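## Task

The scoop starts in the right gripper. Set it down on the table next to the litter pan, touching only the table, with its hollow facing up and resting still on its own. Every other object must stay within roughly 2 cm of its starting spot and be rotated at most a little. Nothing may count on the robot holding it in place at the end.

## Robot and tools

Robot: two 6-joint arms, left_arm and right_arm, each with a parallel two-finger gripper and a wrist camera. Fixed cameras are cam_high and cam_low; wrist cameras are cam_left_wrist and cam_right_wrist. All images are 504x504.

Scene frame: origin at table-top height, centred between the arms, a few cm behind the near table edge. +x runs out over the table, +y toward left_arm, +z up. left_arm base sits near y=+0.34 m, right_arm base near y=-0.29 m. The names left/right are only labels, not image sides. Gripper fingers point along the gripper's +z and close along its y axis; the reported hand point lies between the pads, about 1 cm short of the tips, and can be a little off, more when the arm is stretched out.

The command row: 14 numbers, all in [-1, 1], always for both arms. First the left arm's 6 joints then its opening, then the same 7 for the right arm. Joint order inside each arm: shoulder, elbow, waist, wrist pitch, wrist yaw, wrist roll. Joint numbers are scaled offsets, not angles: 1.0 equals 1.202 rad for the waist, 1.258 shoulder, 1.238 elbow, 2.073 wrist pitch, 2.022 wrist yaw and wrist roll. Opening is absolute, not an offset: +1 fully open (0.094 m pad gap), -1 closed.

Joint ranges in rad: waist -2.618..3.054, shoulder 0..3.142, elbow 0..3.142, wrist pitch -1.571..1.571, wrist yaw -1.571..1.571, wrist roll -2.094..2.094. True stops may differ by up to 0.036 rad. Asking for more than 0.036 rad beyond a stop gets the action rejected for both arms; if the first action of a call fails this, the call does nothing. A joint pushed against its stop is clamped and the result may say "joint sent to its limit".

execute_actions(actions): a list of actions; each action is a list of up to 15 rows of 14 numbers, one row per 1/30 s step; a short action repeats its final row until 15 steps pass. Each row's joint values are offsets from the joint angles at the start of that action (for a call's first action, the last reported angles), not from the previous row. An empty list just returns the state and pictures.

move(target, speed, blocking): target is one 14-number row; its joint values are offsets from the "Joint positions" in the latest result showing them. All joints travel proportionally so they finish together, so the hand follows a curve. speed (0.01 to 2 rad/s, default 0.5) caps the fastest joint; a path lasts 0.5 to 10 s. Moves do not avoid obstacles or the other arm. Finger values are applied at the start. blocking=false returns after 0.5 s while motion continues; until it ends, use wait or stop before any new move or rows. The extra "move:" line reports the ending (done, off_target, moving, held, fault), limits=held or limits=none, and each arm's joint farthest from target.

wait(seconds): 0 to 10 s, arms hold their last command. stop(): brakes a running move; fingers keep going. zoom_image(camera, region): region [x0, y0, x1, y1] in pixels of that camera's latest image, at most 504 by 504. read_manual(section): licence text only. finished_scene(scene): ends the current scene by its number; irreversible, and the result tells whether it succeeded.

Motion limits: each step, a joint's target is kept within a lead of its measured angle (waist 0.202, shoulder 0.258, elbow 0.238, wrist pitch 0.573, wrist yaw and roll 0.522 rad), and targets that would move the hand over 70 mm are scaled back, so large offsets need several actions. "Joint targets" shows what the joints are currently driven toward. An arm given zero offsets can slowly sag; correct by commanding back to the wanted angles. "joint command not followed" means a clearance check altered joint targets.

Result lines: a state line with each gripper's position (m) and quaternion wxyz in the scene frame; Joint positions and Joint velocities per arm in the joint order above, plus pad gap in m; grip_measured on the command scale (each gripper may be off by about 1 mm); joint torques (offset, noisy); MOTOR HOT above 75 °C, OVER-TEMPERATURE FAULT at 90 °C (arm stopped 10 s) or 100 °C (arm goes limp and falls); FAULT lines.

Gripping: command about 0.03 below grip_measured to hold firmly, less for a lighter grip; pad force caps around 50-62 N. Opening the fingers releases the scoop, so lower it to just above the table, hollow up, before opening.

Avoid: dropping the scoop from height, knocking the litter pan or other objects (they must barely move), pushing anything off the table, hitting the bar and plate behind the bases (up to 3 cm high), and letting the arms collide. Fast moves and targets set deep past a contact press hard. Occasional tugs on held parts or pushes on loose ones may happen. Holding loads heats motors, even while idle.

Each tool is called after ">>>" by a JSON object that holds its "method" and its "body", one argument or row to a line.

## Session

>>> {"method": "execute_actions", "body": {
  "actions": []
}}

Scene clock: 0.00 s.
left_arm: end_effector_position=(+0.3630, +0.3765, +0.3235) grip_measured=+1.000 end_effector_quat_wxyz=(+0.623, -0.219, +0.749, -0.046) | right_arm: end_effector_position=(+0.3236, -0.3213, +0.3979) grip_measured=-0.595 end_effector_quat_wxyz=(+0.457, -0.074, +0.885, -0.053)
Joint names: [shoulder, elbow, waist, wrist pitch, wrist yaw, wrist roll]
Joint positions: left_arm=[ 0.962  0.9    0.065 -0.155 -0.179 -0.413  0.094] | right_arm=[ 1.248  1.821 -0.025 -1.163 -0.051 -0.256  0.019]
Joint velocities: left_arm=[ 0.012  0.007 -0.022 -0.095 -0.022 -0.007  0.   ] | right_arm=[ 0.002 -0.012 -0.012 -0.051  0.037 -0.022 -0.   ]
Joint torques (N m, as the arm reports them, + toward a larger angle): no reading
Motor temperatures (°C, as the motors report them): left_arm=[22 20 19 21 21 20] | right_arm=[19 18 19 22 21 21]
Joint targets: left_arm=[0.954 0.908 0.066 -0.161 -0.181 -0.410] | right_arm=[1.237 1.830 -0.024 -1.160 -0.054 -0.255]
camera_calibration (this result's frames):
cam_left_wrist: T_world_to_cam=[[0.271404, -0.897387, 0.347904, 0.126788], [-0.667732, -0.435891, -0.603435, 0.605574], [0.693162, -0.0685316, -0.717516, 0.126957], [0, 0, 0, 1]] pos_world=[0.281948, 0.386443, 0.412409]
cam_right_wrist: T_world_to_cam=[[0.0955081, -0.97857, 0.182423, -0.41868], [-0.937529, -0.150019, -0.3139, 0.384055], [0.33454, -0.141047, -0.931766, 0.339311], [0, 0, 0, 1]] pos_world=[0.286537, -0.304234, 0.51309]

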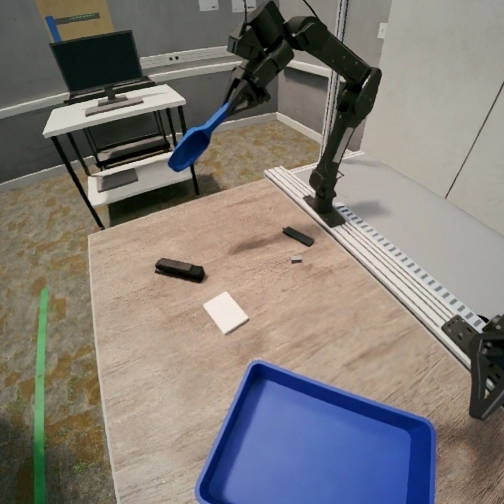

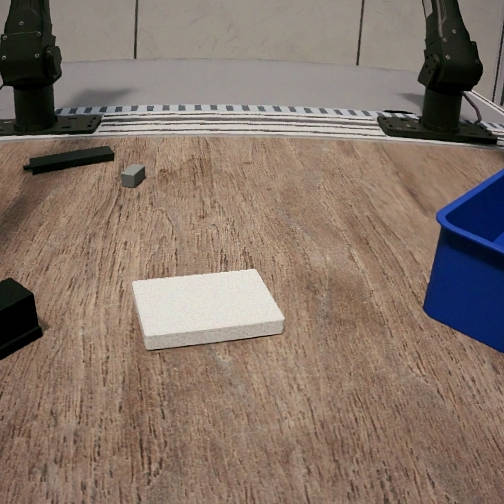

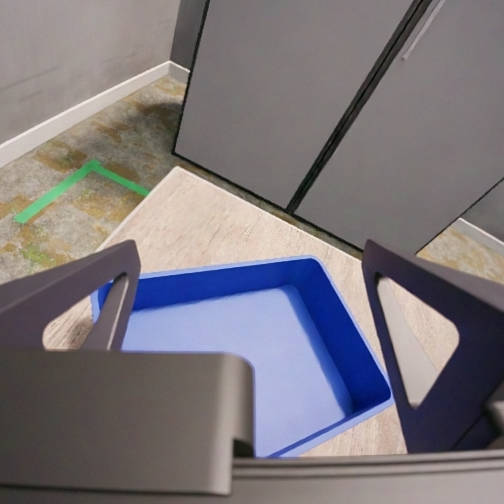

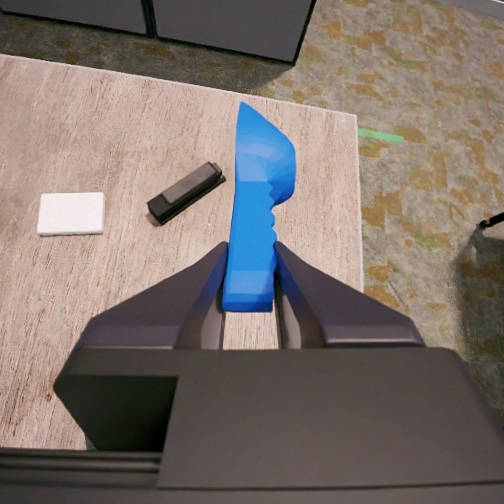

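>>> {"method": "move", "body": {
  "target": [0,0,0,-0.3,0.09,-0.33,0.3,0.2,-0.6,0.46,0.62,0.025,0.45,-0.66],
  "speed": 0.9
}}

>>> {"method": "move", "body": {
  "target": [0,0.2,0,-0.3,0,-0.33,0.3,0.19,-0.59,0.47,0.62,0,0.46,-0.66],
  "speed": 0.9
}}

Scene clock: 6.10 s.
left_arm: end_effector_position=(+0.2923, +0.3450, +0.1954) grip_measured=+0.302 end_effector_quat_wxyz=(+0.318, -0.484, +0.796, -0.176) | right_arm: end_effector_position=(+0.4436, -0.0870, +0.2384) grip_measured=-0.596 end_effector_quat_wxyz=(+0.484, +0.092, +0.813, +0.309)
Joint names: [shoulder, elbow, waist, wrist pitch, wrist yaw, wrist roll]
Joint positions: left_arm=[ 0.962  0.9    0.065 -0.755 -0.002 -1.073  0.061] | right_arm=[ 1.506  1.076  0.518  0.097 -0.009  0.648  0.019]
Joint velocities: left_arm=[ 0.002 -0.007  0.007 -0.007 -0.081  0.007 -0.001] | right_arm=[ 0.007  0.022  0.007  0.007 -0.037 -0.051  0.001]
Joint torques (N m, as the arm reports them, + toward a larger angle): left_arm=[-1.56  7.65 -0.12  1.29  0.08 -0.04] | right_arm=[-8.43  7.67  0.71  2.18  0.12  0.04]
Motor temperatures (°C, as the motors report them): left_arm=[22 21 19 22 21 20] | right_arm=[19 19 19 24 21 21]
Joint targets: left_arm=[0.962 0.900 0.065 -0.776 0.002 -1.080] | right_arm=[1.500 1.078 0.528 0.122 -0.001 0.653]
move: off_target (left_arm, right_arm); limits=none; left_arm: farthest joint: the wrist pitch, 0.022 radians from its target (0.622 radians at the start); right_arm: farthest joint: the wrist pitch, 0.026 radians from its target (1.285 radians at the start)
camera_calibration (this result's frames):
cam_left_wrist: T_world_to_cam=[[0.660928, -0.464936, 0.589075, -0.14786], [-0.663797, -0.72836, 0.169896, 0.41599], [0.350068, -0.503315, -0.790017, 0.346346], [0, 0, 0, 1]] pos_world=[0.252613, 0.408567, 0.290045]
cam_right_wrist: T_world_to_cam=[[0.162021, -0.803193, -0.573263, -0.00587196], [-0.906099, 0.108985, -0.408788, 0.512792], [0.390813, 0.585665, -0.710114, 0.16906], [0, 0, 0, 1]] pos_world=[0.399521, -0.159615, 0.326309]

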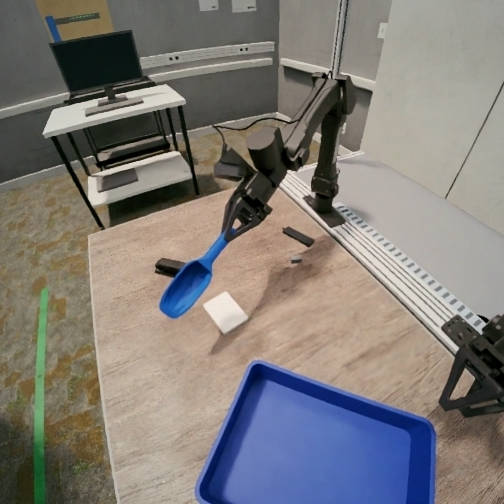

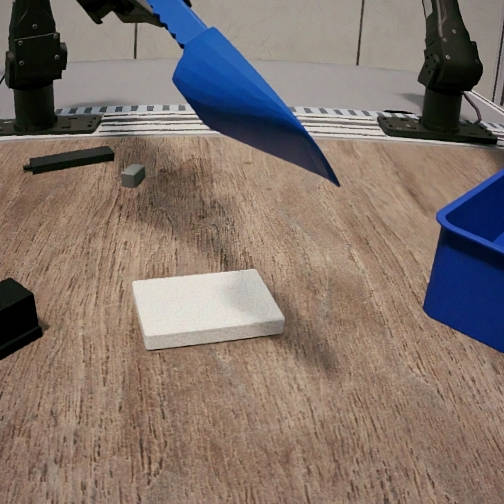

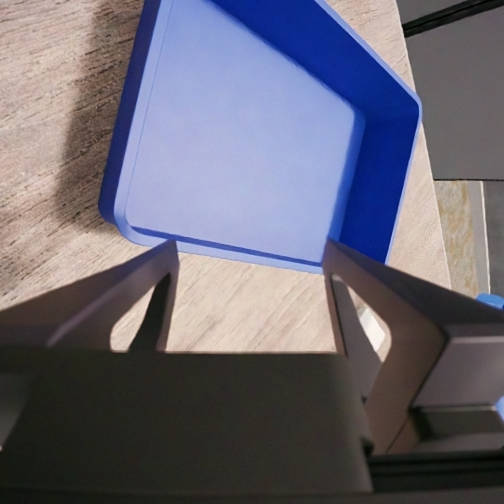

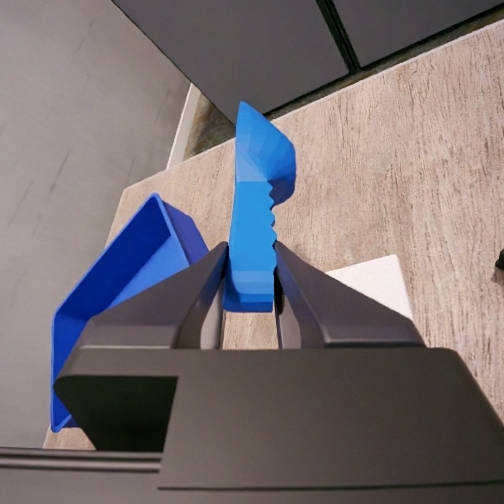

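Scene clock: 8.40 s.
left_arm: end_effector_position=(+0.1968, +0.3428, +0.1979) grip_measured=+0.302 end_effector_quat_wxyz=(-0.123, +0.756, -0.630, +0.130) | right_arm: end_effector_position=(+0.2292, +0.0566, +0.1343) grip_measured=-0.596 end_effector_quat_wxyz=(+0.186, +0.215, +0.684, +0.672)
Joint names: [shoulder, elbow, waist, wrist pitch, wrist yaw, wrist roll]
Joint positions: left_arm=[ 0.962  1.115  0.065 -1.354 -0.002 -1.731  0.061] | right_arm=[ 1.738  0.351  1.071  1.355 -0.007  1.575  0.019]
Joint velocities: left_arm=[ 0.007 -0.012  0.002 -0.022  0.022  0.022  0.002] | right_arm=[ 0.007 -0.002 -0.002 -0.007 -0.037 -0.037  0.   ]
Joint torques (N m, as the arm reports them, + toward a larger angle): left_arm=[-0.86  8.87 -0.11  0.64  0.04 -0.04] | right_arm=[-6.    3.66  0.93  2.26  0.02  0.04]
Motor temperatures (°C, as the motors report them): left_arm=[22 21 19 22 21 20] | right_arm=[19 19 19 25 21 21]
Joint targets: left_arm=[0.962 1.148 0.065 -1.377 -0.002 -1.740] | right_arm=[1.745 0.345 1.083 1.382 -0.009 1.578]
move: off_target (left_arm, right_arm); limits=none; left_arm: farthest joint: the elbow, 0.033 radians from its target (0.247 radians at the start); right_arm: farthest joint: the wrist pitch, 0.028 radians from its target (1.286 radians at the start)
camera_calibration (this result's frames):
cam_left_wrist: T_world_to_cam=[[0.919358, 0.182361, 0.348606, -0.312403], [-0.0644919, -0.804242, 0.590792, 0.175336], [0.388101, -0.565632, -0.727625, 0.38213], [0, 0, 0, 1]] pos_world=[0.150213, 0.414127, 0.283366]
cam_right_wrist: T_world_to_cam=[[-0.0244933, -0.0193244, -0.999513, 0.140148], [-0.99866, -0.0451224, 0.0253448, 0.231964], [-0.0455902, 0.998795, -0.0181933, 0.0785484], [0, 0, 0, 1]] pos_world=[0.238667, -0.0652787, 0.13563]

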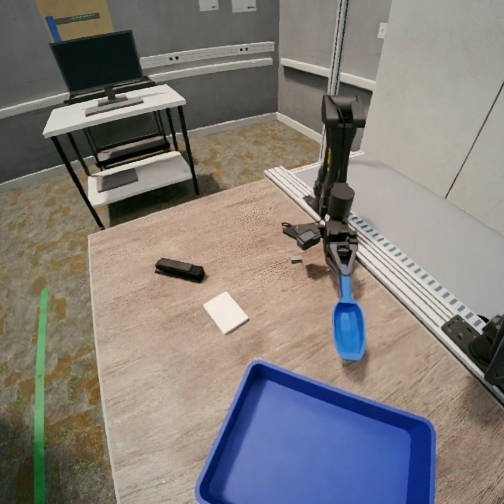

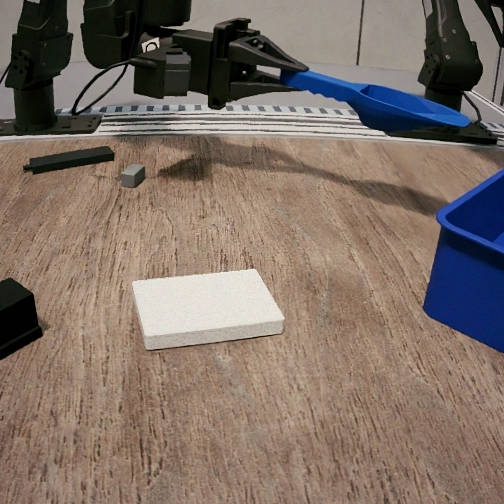

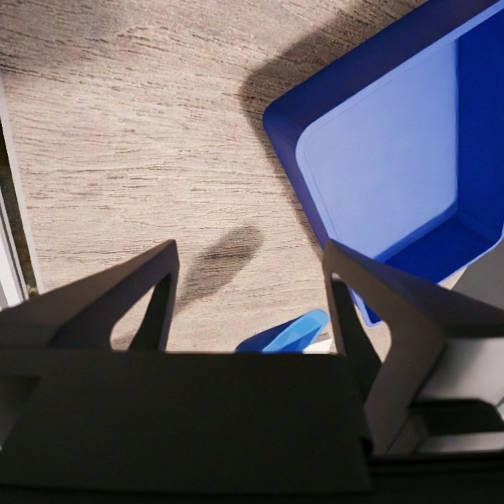

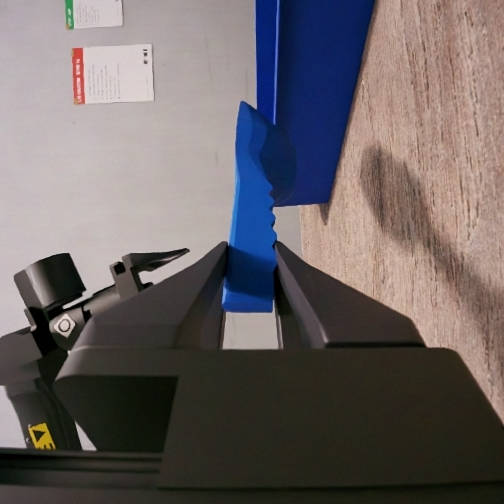

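>>> {"method": "move", "body": {
  "target": [0.765,0.715,-0.685,-0.1,0,-0.03,0.3,0,0.01,0,0.012,0,0,-0.66],
  "speed": 0.8
}}

Scene clock: 12.60 s.
left_arm: end_effector_position=(+0.2639, +0.0691, +0.1821) grip_measured=+0.302 end_effector_quat_wxyz=(+0.007, -0.469, +0.883, -0.029) | right_arm: end_effector_position=(+0.2292, +0.0566, +0.1338) grip_measured=-0.596 end_effector_quat_wxyz=(+0.185, +0.216, +0.685, +0.671)
Joint names: [shoulder, elbow, waist, wrist pitch, wrist yaw, wrist roll]
Joint positions: left_arm=[ 1.926  1.968 -0.762 -1.537  0.003 -1.781  0.061] | right_arm=[ 1.738  0.351  1.071  1.353 -0.007  1.576  0.019]
Joint velocities: left_arm=[ 0.007  0.007  0.002 -0.095  0.022  0.022  0.   ] | right_arm=[ 0.007  0.007 -0.012 -0.037  0.022 -0.022  0.001]
Joint torques (N m, as the arm reports them, + toward a larger angle): left_arm=[-9.38  8.69  0.22  0.12 -0.05 -0.08] | right_arm=[-6.66  5.15  0.    2.23  0.04 -0.01]
Motor temperatures (°C, as the motors report them): left_arm=[23 21 19 22 21 20] | right_arm=[20 19 19 26 21 21]
Joint targets: left_arm=[1.924 2.000 -0.758 -1.561 -0.002 -1.792] | right_arm=[1.738 0.363 1.071 1.380 -0.007 1.576]
move: off_target (left_arm, right_arm); limits=none; left_arm: farthest joint: the elbow, 0.032 radians from its target (0.885 radians at the start); right_arm: farthest joint: the wrist pitch, 0.027 radians from its target (0.025 radians at the start)
camera_calibration (this result's frames):
cam_left_wrist: T_world_to_cam=[[0.831339, -0.552908, 0.0562951, -0.191432], [-0.469031, -0.64365, 0.604752, 0.0619979], [-0.298137, -0.529157, -0.794422, 0.380497], [0, 0, 0, 1]] pos_world=[0.301664, 0.135404, 0.275559]
cam_right_wrist: T_world_to_cam=[[-0.0261812, -0.0205018, -0.999447, 0.140119], [-0.998614, -0.0451272, 0.0270851, 0.231713], [-0.0456575, 0.998771, -0.0192919, 0.0787069], [0, 0, 0, 1]] pos_world=[0.238654, -0.0652809, 0.135284]

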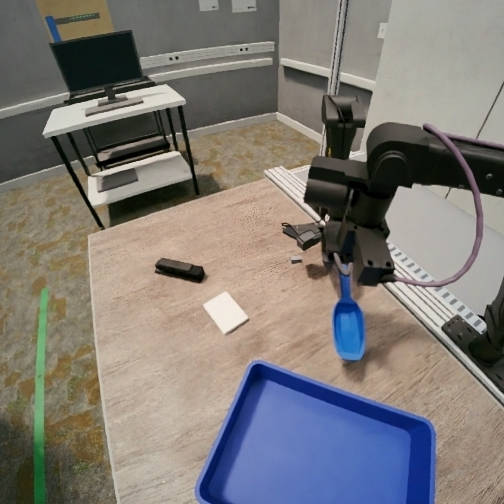

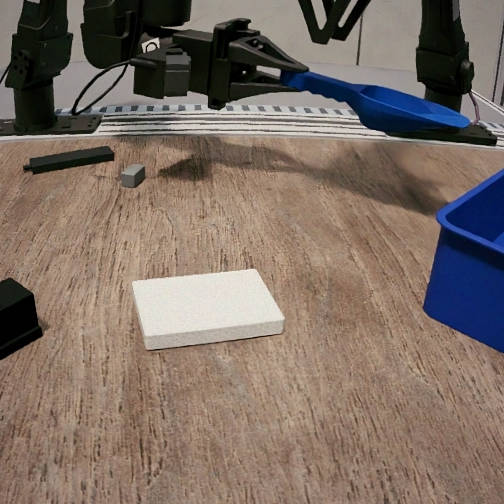

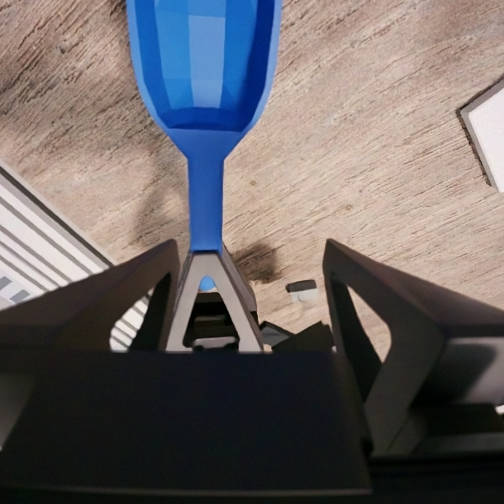

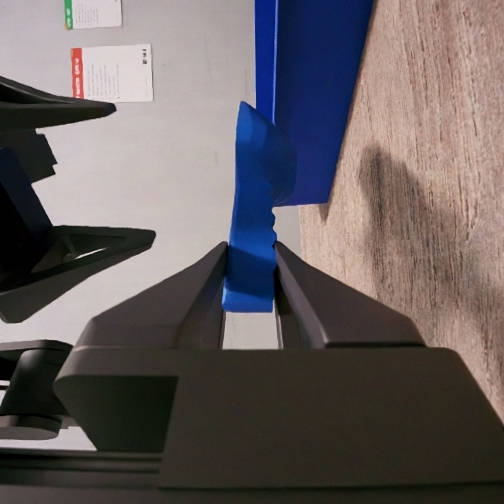

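>>> {"method": "move", "body": {
  "target": [-0.04,-0.205,0.016,0.072,0,0,0.8,0,0.01,0,0.012,0,0,-0.66],
  "speed": 0.3
}}

Scene clock: 15.40 s.
left_arm: end_effector_position=(+0.2572, +0.0815, +0.1307) grip_measured=+0.798 end_effector_quat_wxyz=(-0.003, -0.474, +0.880, +0.004) | right_arm: end_effector_position=(+0.2291, +0.0566, +0.1332) grip_measured=-0.596 end_effector_quat_wxyz=(+0.185, +0.216, +0.685, +0.670)
Joint names: [shoulder, elbow, waist, wrist pitch, wrist yaw, wrist roll]
Joint positions: left_arm=[ 1.906  1.735 -0.751 -1.392  0.003 -1.781  0.084] | right_arm=[ 1.738  0.351  1.071  1.351 -0.007  1.576  0.019]
Joint velocities: left_arm=[ 0.007 -0.002 -0.007  0.022 -0.066  0.007  0.   ] | right_arm=[ 0.027  0.007  0.002  0.066 -0.022 -0.037 -0.   ]
Joint torques (N m, as the arm reports them, + toward a larger angle): left_arm=[-11.63   4.88   0.67   0.25   0.02   0.  ] | right_arm=[-6.64  5.17  0.    2.23  0.04 -0.01]
Motor temperatures (°C, as the motors report them): left_arm=[23 22 19 22 21 20] | right_arm=[20 19 19 27 21 21]
Joint targets: left_arm=[1.876 1.714 -0.742 -1.388 0.003 -1.781] | right_arm=[1.738 0.363 1.071 1.377 -0.007 1.576]
move: off_target (left_arm, right_arm); limits=none; left_arm: farthest joint: the shoulder, 0.030 radians from its target (0.051 radians at the start); right_arm: farthest joint: the wrist pitch, 0.027 radians from its target (0.025 radians at the start)
camera_calibration (this result's frames):
cam_left_wrist: T_world_to_cam=[[0.838112, -0.5454, -0.010315, -0.169718], [-0.43372, -0.677723, 0.593783, 0.0930183], [-0.33084, -0.493183, -0.804559, 0.351022], [0, 0, 0, 1]] pos_world=[0.298718, 0.143595, 0.225434]
cam_right_wrist: T_world_to_cam=[[-0.0274383, -0.0224125, -0.999372, 0.139936], [-0.998576, -0.0451442, 0.0284288, 0.231516], [-0.045753, 0.998729, -0.0211419, 0.0789716], [0, 0, 0, 1]] pos_world=[0.238639, -0.0652833, 0.134936]

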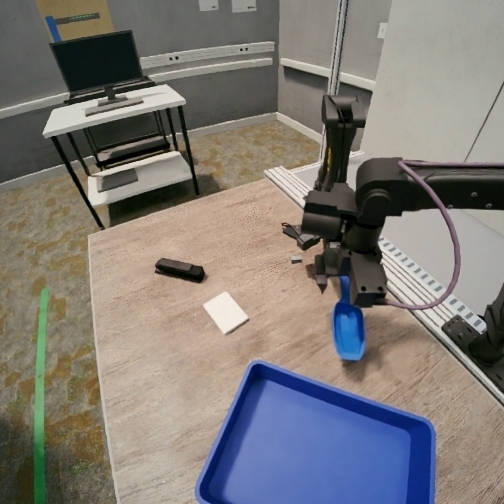

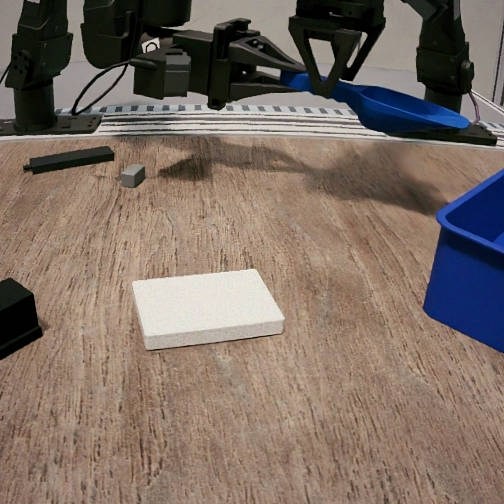

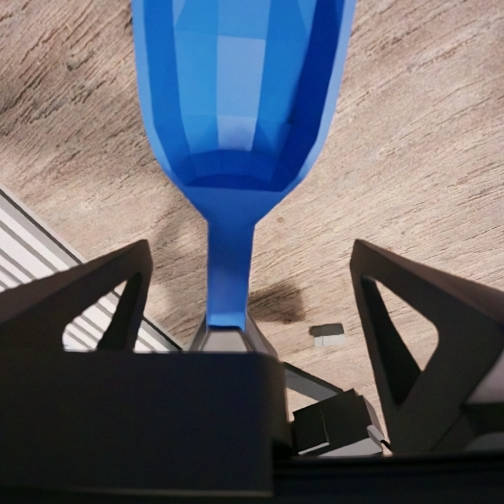

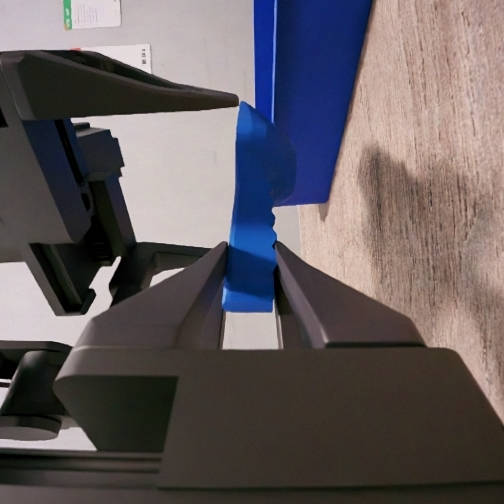

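>>> {"method": "move", "body": {
  "target": [0,-0.068,0,0.017,0,0,0.2,0,0.01,0,0.012,0,0,-0.66],
  "speed": 0.2
}}

Scene clock: 17.77 s.
left_arm: end_effector_position=(+0.2515, +0.0873, +0.1147) grip_measured=+0.202 end_effector_quat_wxyz=(-0.007, -0.474, +0.880, +0.021) | right_arm: end_effector_position=(+0.2291, +0.0566, +0.1328) grip_measured=-0.596 end_effector_quat_wxyz=(+0.185, +0.216, +0.686, +0.670)
Joint names: [shoulder, elbow, waist, wrist pitch, wrist yaw, wrist roll]
Joint positions: left_arm=[ 1.906  1.67  -0.751 -1.362  0.003 -1.781  0.056] | right_arm=[ 1.738  0.351  1.071  1.349 -0.007  1.576  0.019]
Joint velocities: left_arm=[ 0.007  0.007 -0.007 -0.037 -0.037 -0.022 -0.   ] | right_arm=[ 0.017 -0.012 -0.002 -0.037 -0.081  0.051  0.   ]
Joint torques (N m, as the arm reports them, + toward a larger angle): left_arm=[-9.2   5.06 -0.15  0.18 -0.01 -0.01] | right_arm=[-6.66  5.17 -0.01  2.23  0.04  0.  ]
Motor temperatures (°C, as the motors report them): left_arm=[24 21 19 22 21 20] | right_arm=[20 19 19 27 21 21]
Joint targets: left_arm=[1.906 1.651 -0.751 -1.357 0.003 -1.781] | right_arm=[1.738 0.363 1.071 1.375 -0.007 1.576]
move: off_target (right_arm); limits=none; left_arm: farthest joint: the elbow, 0.019 radians from its target (0.084 radians at the start); right_arm: farthest joint: the wrist pitch, 0.027 radians from its target (0.025 radians at the start)
camera_calibration (this result's frames):
cam_left_wrist: T_world_to_cam=[[0.837486, -0.544728, -0.0434572, -0.158064], [-0.419641, -0.692031, 0.587362, 0.10244], [-0.350026, -0.473671, -0.808157, 0.342642], [0, 0, 0, 1]] pos_world=[0.295298, 0.14709, 0.20987]
cam_right_wrist: T_world_to_cam=[[-0.0284856, -0.0240048, -0.999306, 0.139783], [-0.998543, -0.0451564, 0.0295486, 0.231353], [-0.0458344, 0.998691, -0.0226835, 0.0791919], [0, 0, 0, 1]] pos_world=[0.238627, -0.0652858, 0.134646]

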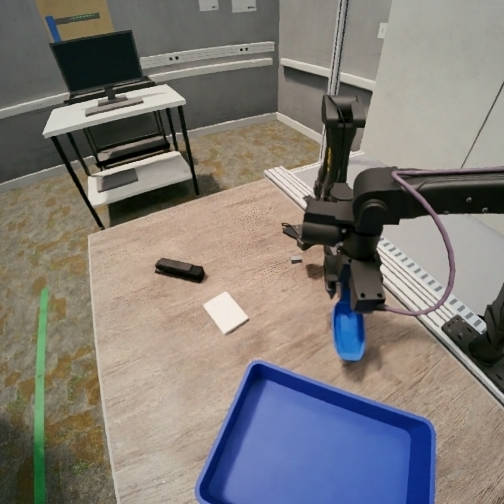

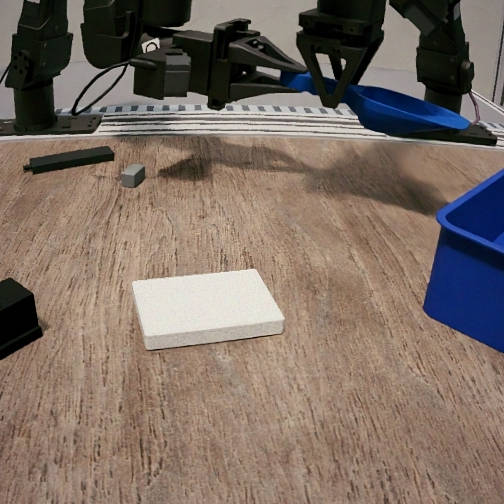

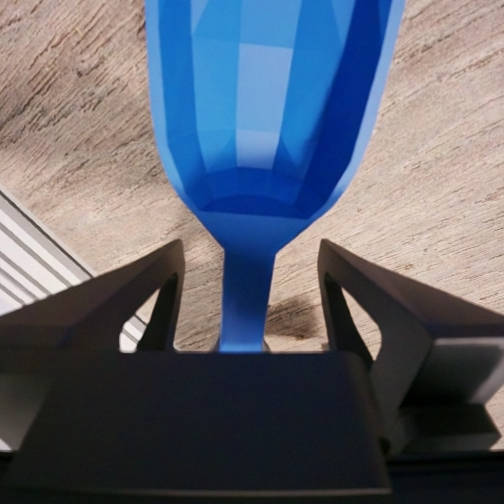

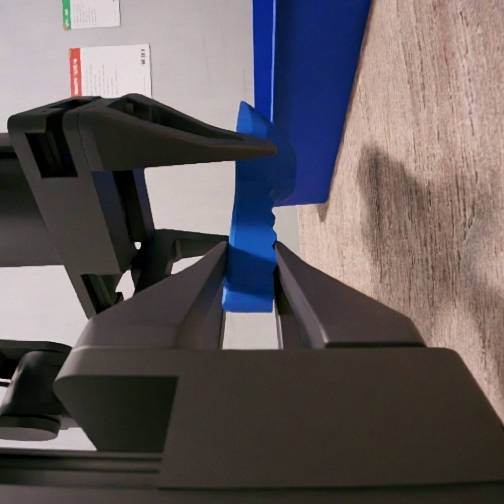

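Slightly close to the neck; nudge back and close.

>>> {"method": "move", "body": {
  "target": [0,0,-0.02,0,0,0,0.2,0,0.01,0,0.012,0,0,-0.66],
  "speed": 0.1
}}

>>> {"method": "move", "body": {
  "target": [0,0,0,0,0,0,-0.75,0,0.01,0,0.012,0,0,-0.66]
}}

Scene clock: 20.07 s.
left_arm: end_effector_position=(+0.2474, +0.0832, +0.1146) grip_measured=+0.202 end_effector_quat_wxyz=(-0.007, -0.467, +0.884, +0.020) | right_arm: end_effector_position=(+0.2291, +0.0566, +0.1323) grip_measured=-0.596 end_effector_quat_wxyz=(+0.185, +0.217, +0.687, +0.669)
Joint names: [shoulder, elbow, waist, wrist pitch, wrist yaw, wrist roll]
Joint positions: left_arm=[ 1.906  1.67  -0.768 -1.362  0.003 -1.781  0.056] | right_arm=[ 1.738  0.351  1.071  1.347 -0.007  1.576  0.019]
Joint velocities: left_arm=[-0.002  0.002 -0.002  0.066 -0.051 -0.022 -0.002] | right_arm=[-0.002 -0.002 -0.002 -0.007  0.022 -0.051  0.001]
Joint torques (N m, as the arm reports them, + toward a larger angle): left_arm=[-9.32  6.58 -0.55  0.12  0.06 -0.02] | right_arm=[-6.65  5.16 -0.02  2.23  0.04 -0.01]
Motor temperatures (°C, as the motors report them): left_arm=[24 21 19 22 21 20] | right_arm=[20 19 19 28 21 21]
Joint targets: left_arm=[1.906 1.670 -0.775 -1.362 0.003 -1.781] | right_arm=[1.738 0.363 1.071 1.374 -0.007 1.576]
move: off_target (right_arm); limits=none; left_arm: farthest joint: the waist, 0.007 radians from its target (0.024 radians at the start); right_arm: farthest joint: the wrist pitch, 0.027 radians from its target (0.025 radians at the start)
camera_calibration (this result's frames):
cam_left_wrist: T_world_to_cam=[[0.828442, -0.55841, -0.0431549, -0.153533], [-0.430966, -0.684786, 0.587654, 0.100067], [-0.357703, -0.468239, -0.807961, 0.340694], [0, 0, 0, 1]] pos_world=[0.292186, 0.142317, 0.209837]
cam_right_wrist: T_world_to_cam=[[-0.0295328, -0.025597, -0.999236, 0.13963], [-0.998509, -0.0451668, 0.0306684, 0.231189], [-0.0459174, 0.998651, -0.0242249, 0.079412], [0, 0, 0, 1]] pos_world=[0.238615, -0.0652887, 0.134357]

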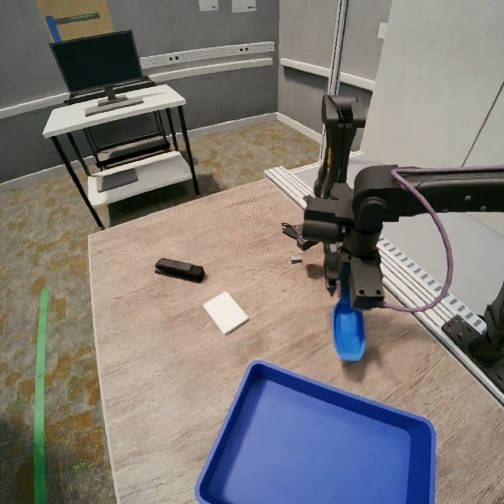

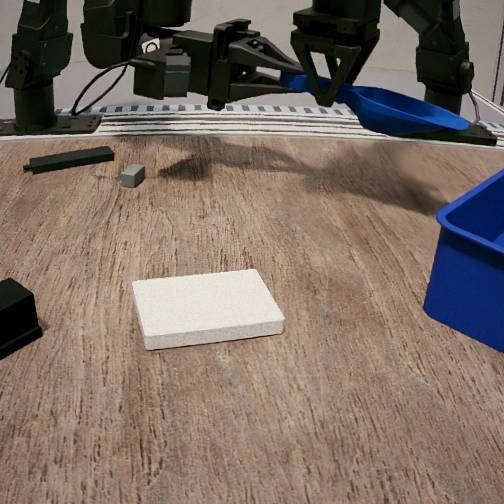

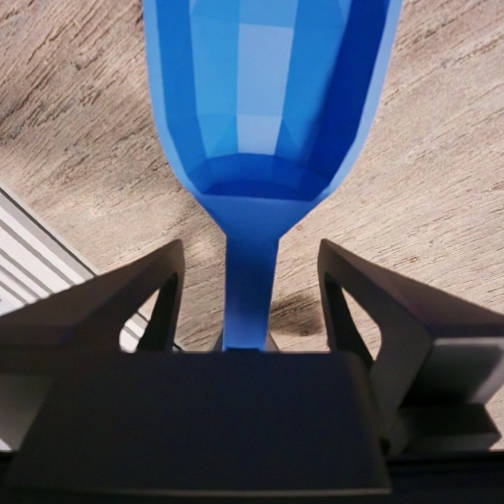

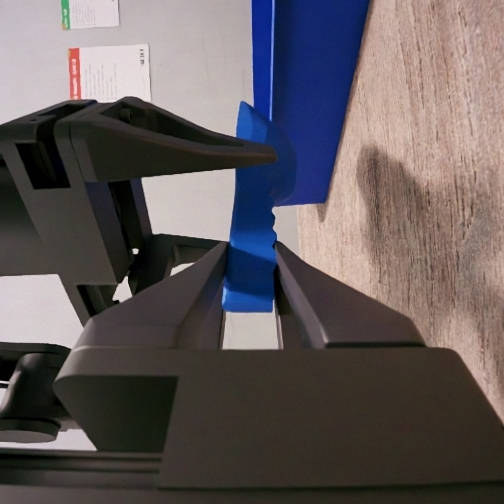

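Scene clock: 20.77 s.
left_arm: end_effector_position=(+0.2468, +0.0837, +0.1147) grip_measured=-0.614 end_effector_quat_wxyz=(-0.008, -0.463, +0.886, +0.022) | right_arm: end_effector_position=(+0.2296, +0.0562, +0.1318) grip_measured=-0.596 end_effector_quat_wxyz=(+0.185, +0.218, +0.687, +0.668)
Joint names: [shoulder, elbow, waist, wrist pitch, wrist yaw, wrist roll]
Joint positions: left_arm=[ 1.906  1.67  -0.768 -1.365  0.004 -1.774  0.018] | right_arm=[ 1.738  0.351  1.07   1.345 -0.006  1.577  0.019]
Joint velocities: left_arm=[-0.012  0.002  0.017 -0.022  0.037 -0.022  0.   ] | right_arm=[-0.007 -0.012  0.002 -0.007 -0.007 -0.022 -0.   ]
Joint torques (N m, as the arm reports them, + toward a larger angle): left_arm=[-9.27  6.26  0.02  0.22  0.05 -0.06] | right_arm=[-6.64  5.17  0.09  2.23  0.03 -0.01]
Motor temperatures (°C, as the motors report them): left_arm=[24 21 19 22 21 20] | right_arm=[20 19 19 28 21 21]
Joint targets: left_arm=[1.906 1.670 -0.768 -1.361 0.003 -1.781] | right_arm=[1.738 0.363 1.071 1.372 -0.007 1.576]
move: off_target (right_arm); limits=none; left_arm: farthest joint: the wrist roll, 0.007 radians from its target (0.000 radians at the start); right_arm: farthest joint: the wrist pitch, 0.027 radians from its target (0.025 radians at the start)
camera_calibration (this result's frames):
cam_left_wrist: T_world_to_cam=[[0.824272, -0.564301, -0.046262, -0.150898], [-0.434377, -0.682665, 0.58761, 0.100814], [-0.363171, -0.464255, -0.807821, 0.341753], [0, 0, 0, 1]] pos_world=[0.292287, 0.142331, 0.209855]
cam_right_wrist: T_world_to_cam=[[-0.0309664, -0.0269918, -0.999156, 0.139539], [-0.998564, -0.0428812, 0.0321065, 0.231429], [-0.0437116, 0.998715, -0.0256251, 0.0794778], [0, 0, 0, 1]] pos_world=[0.238891, -0.0656854, 0.134028]

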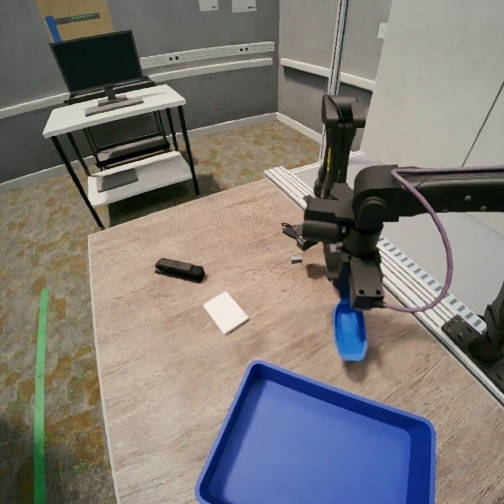

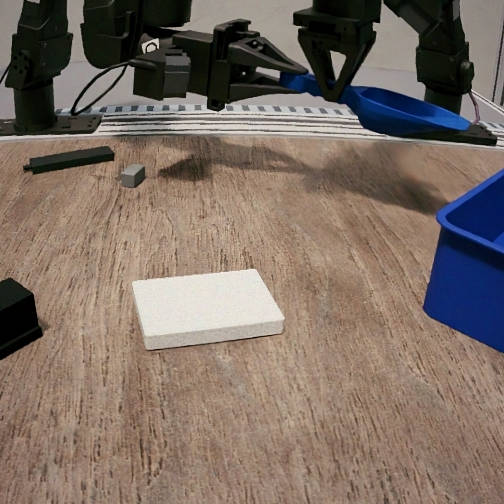

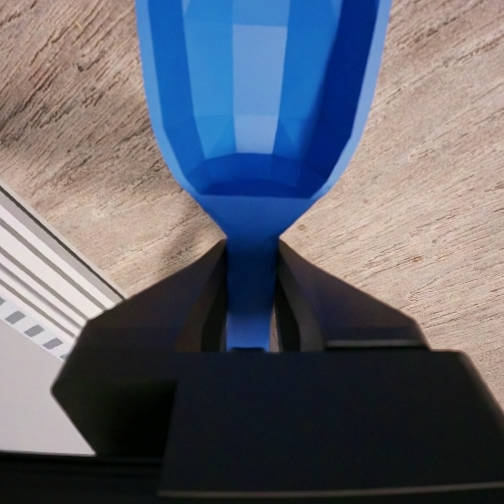

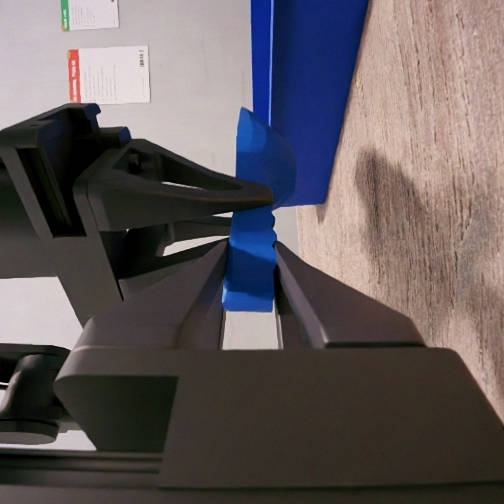

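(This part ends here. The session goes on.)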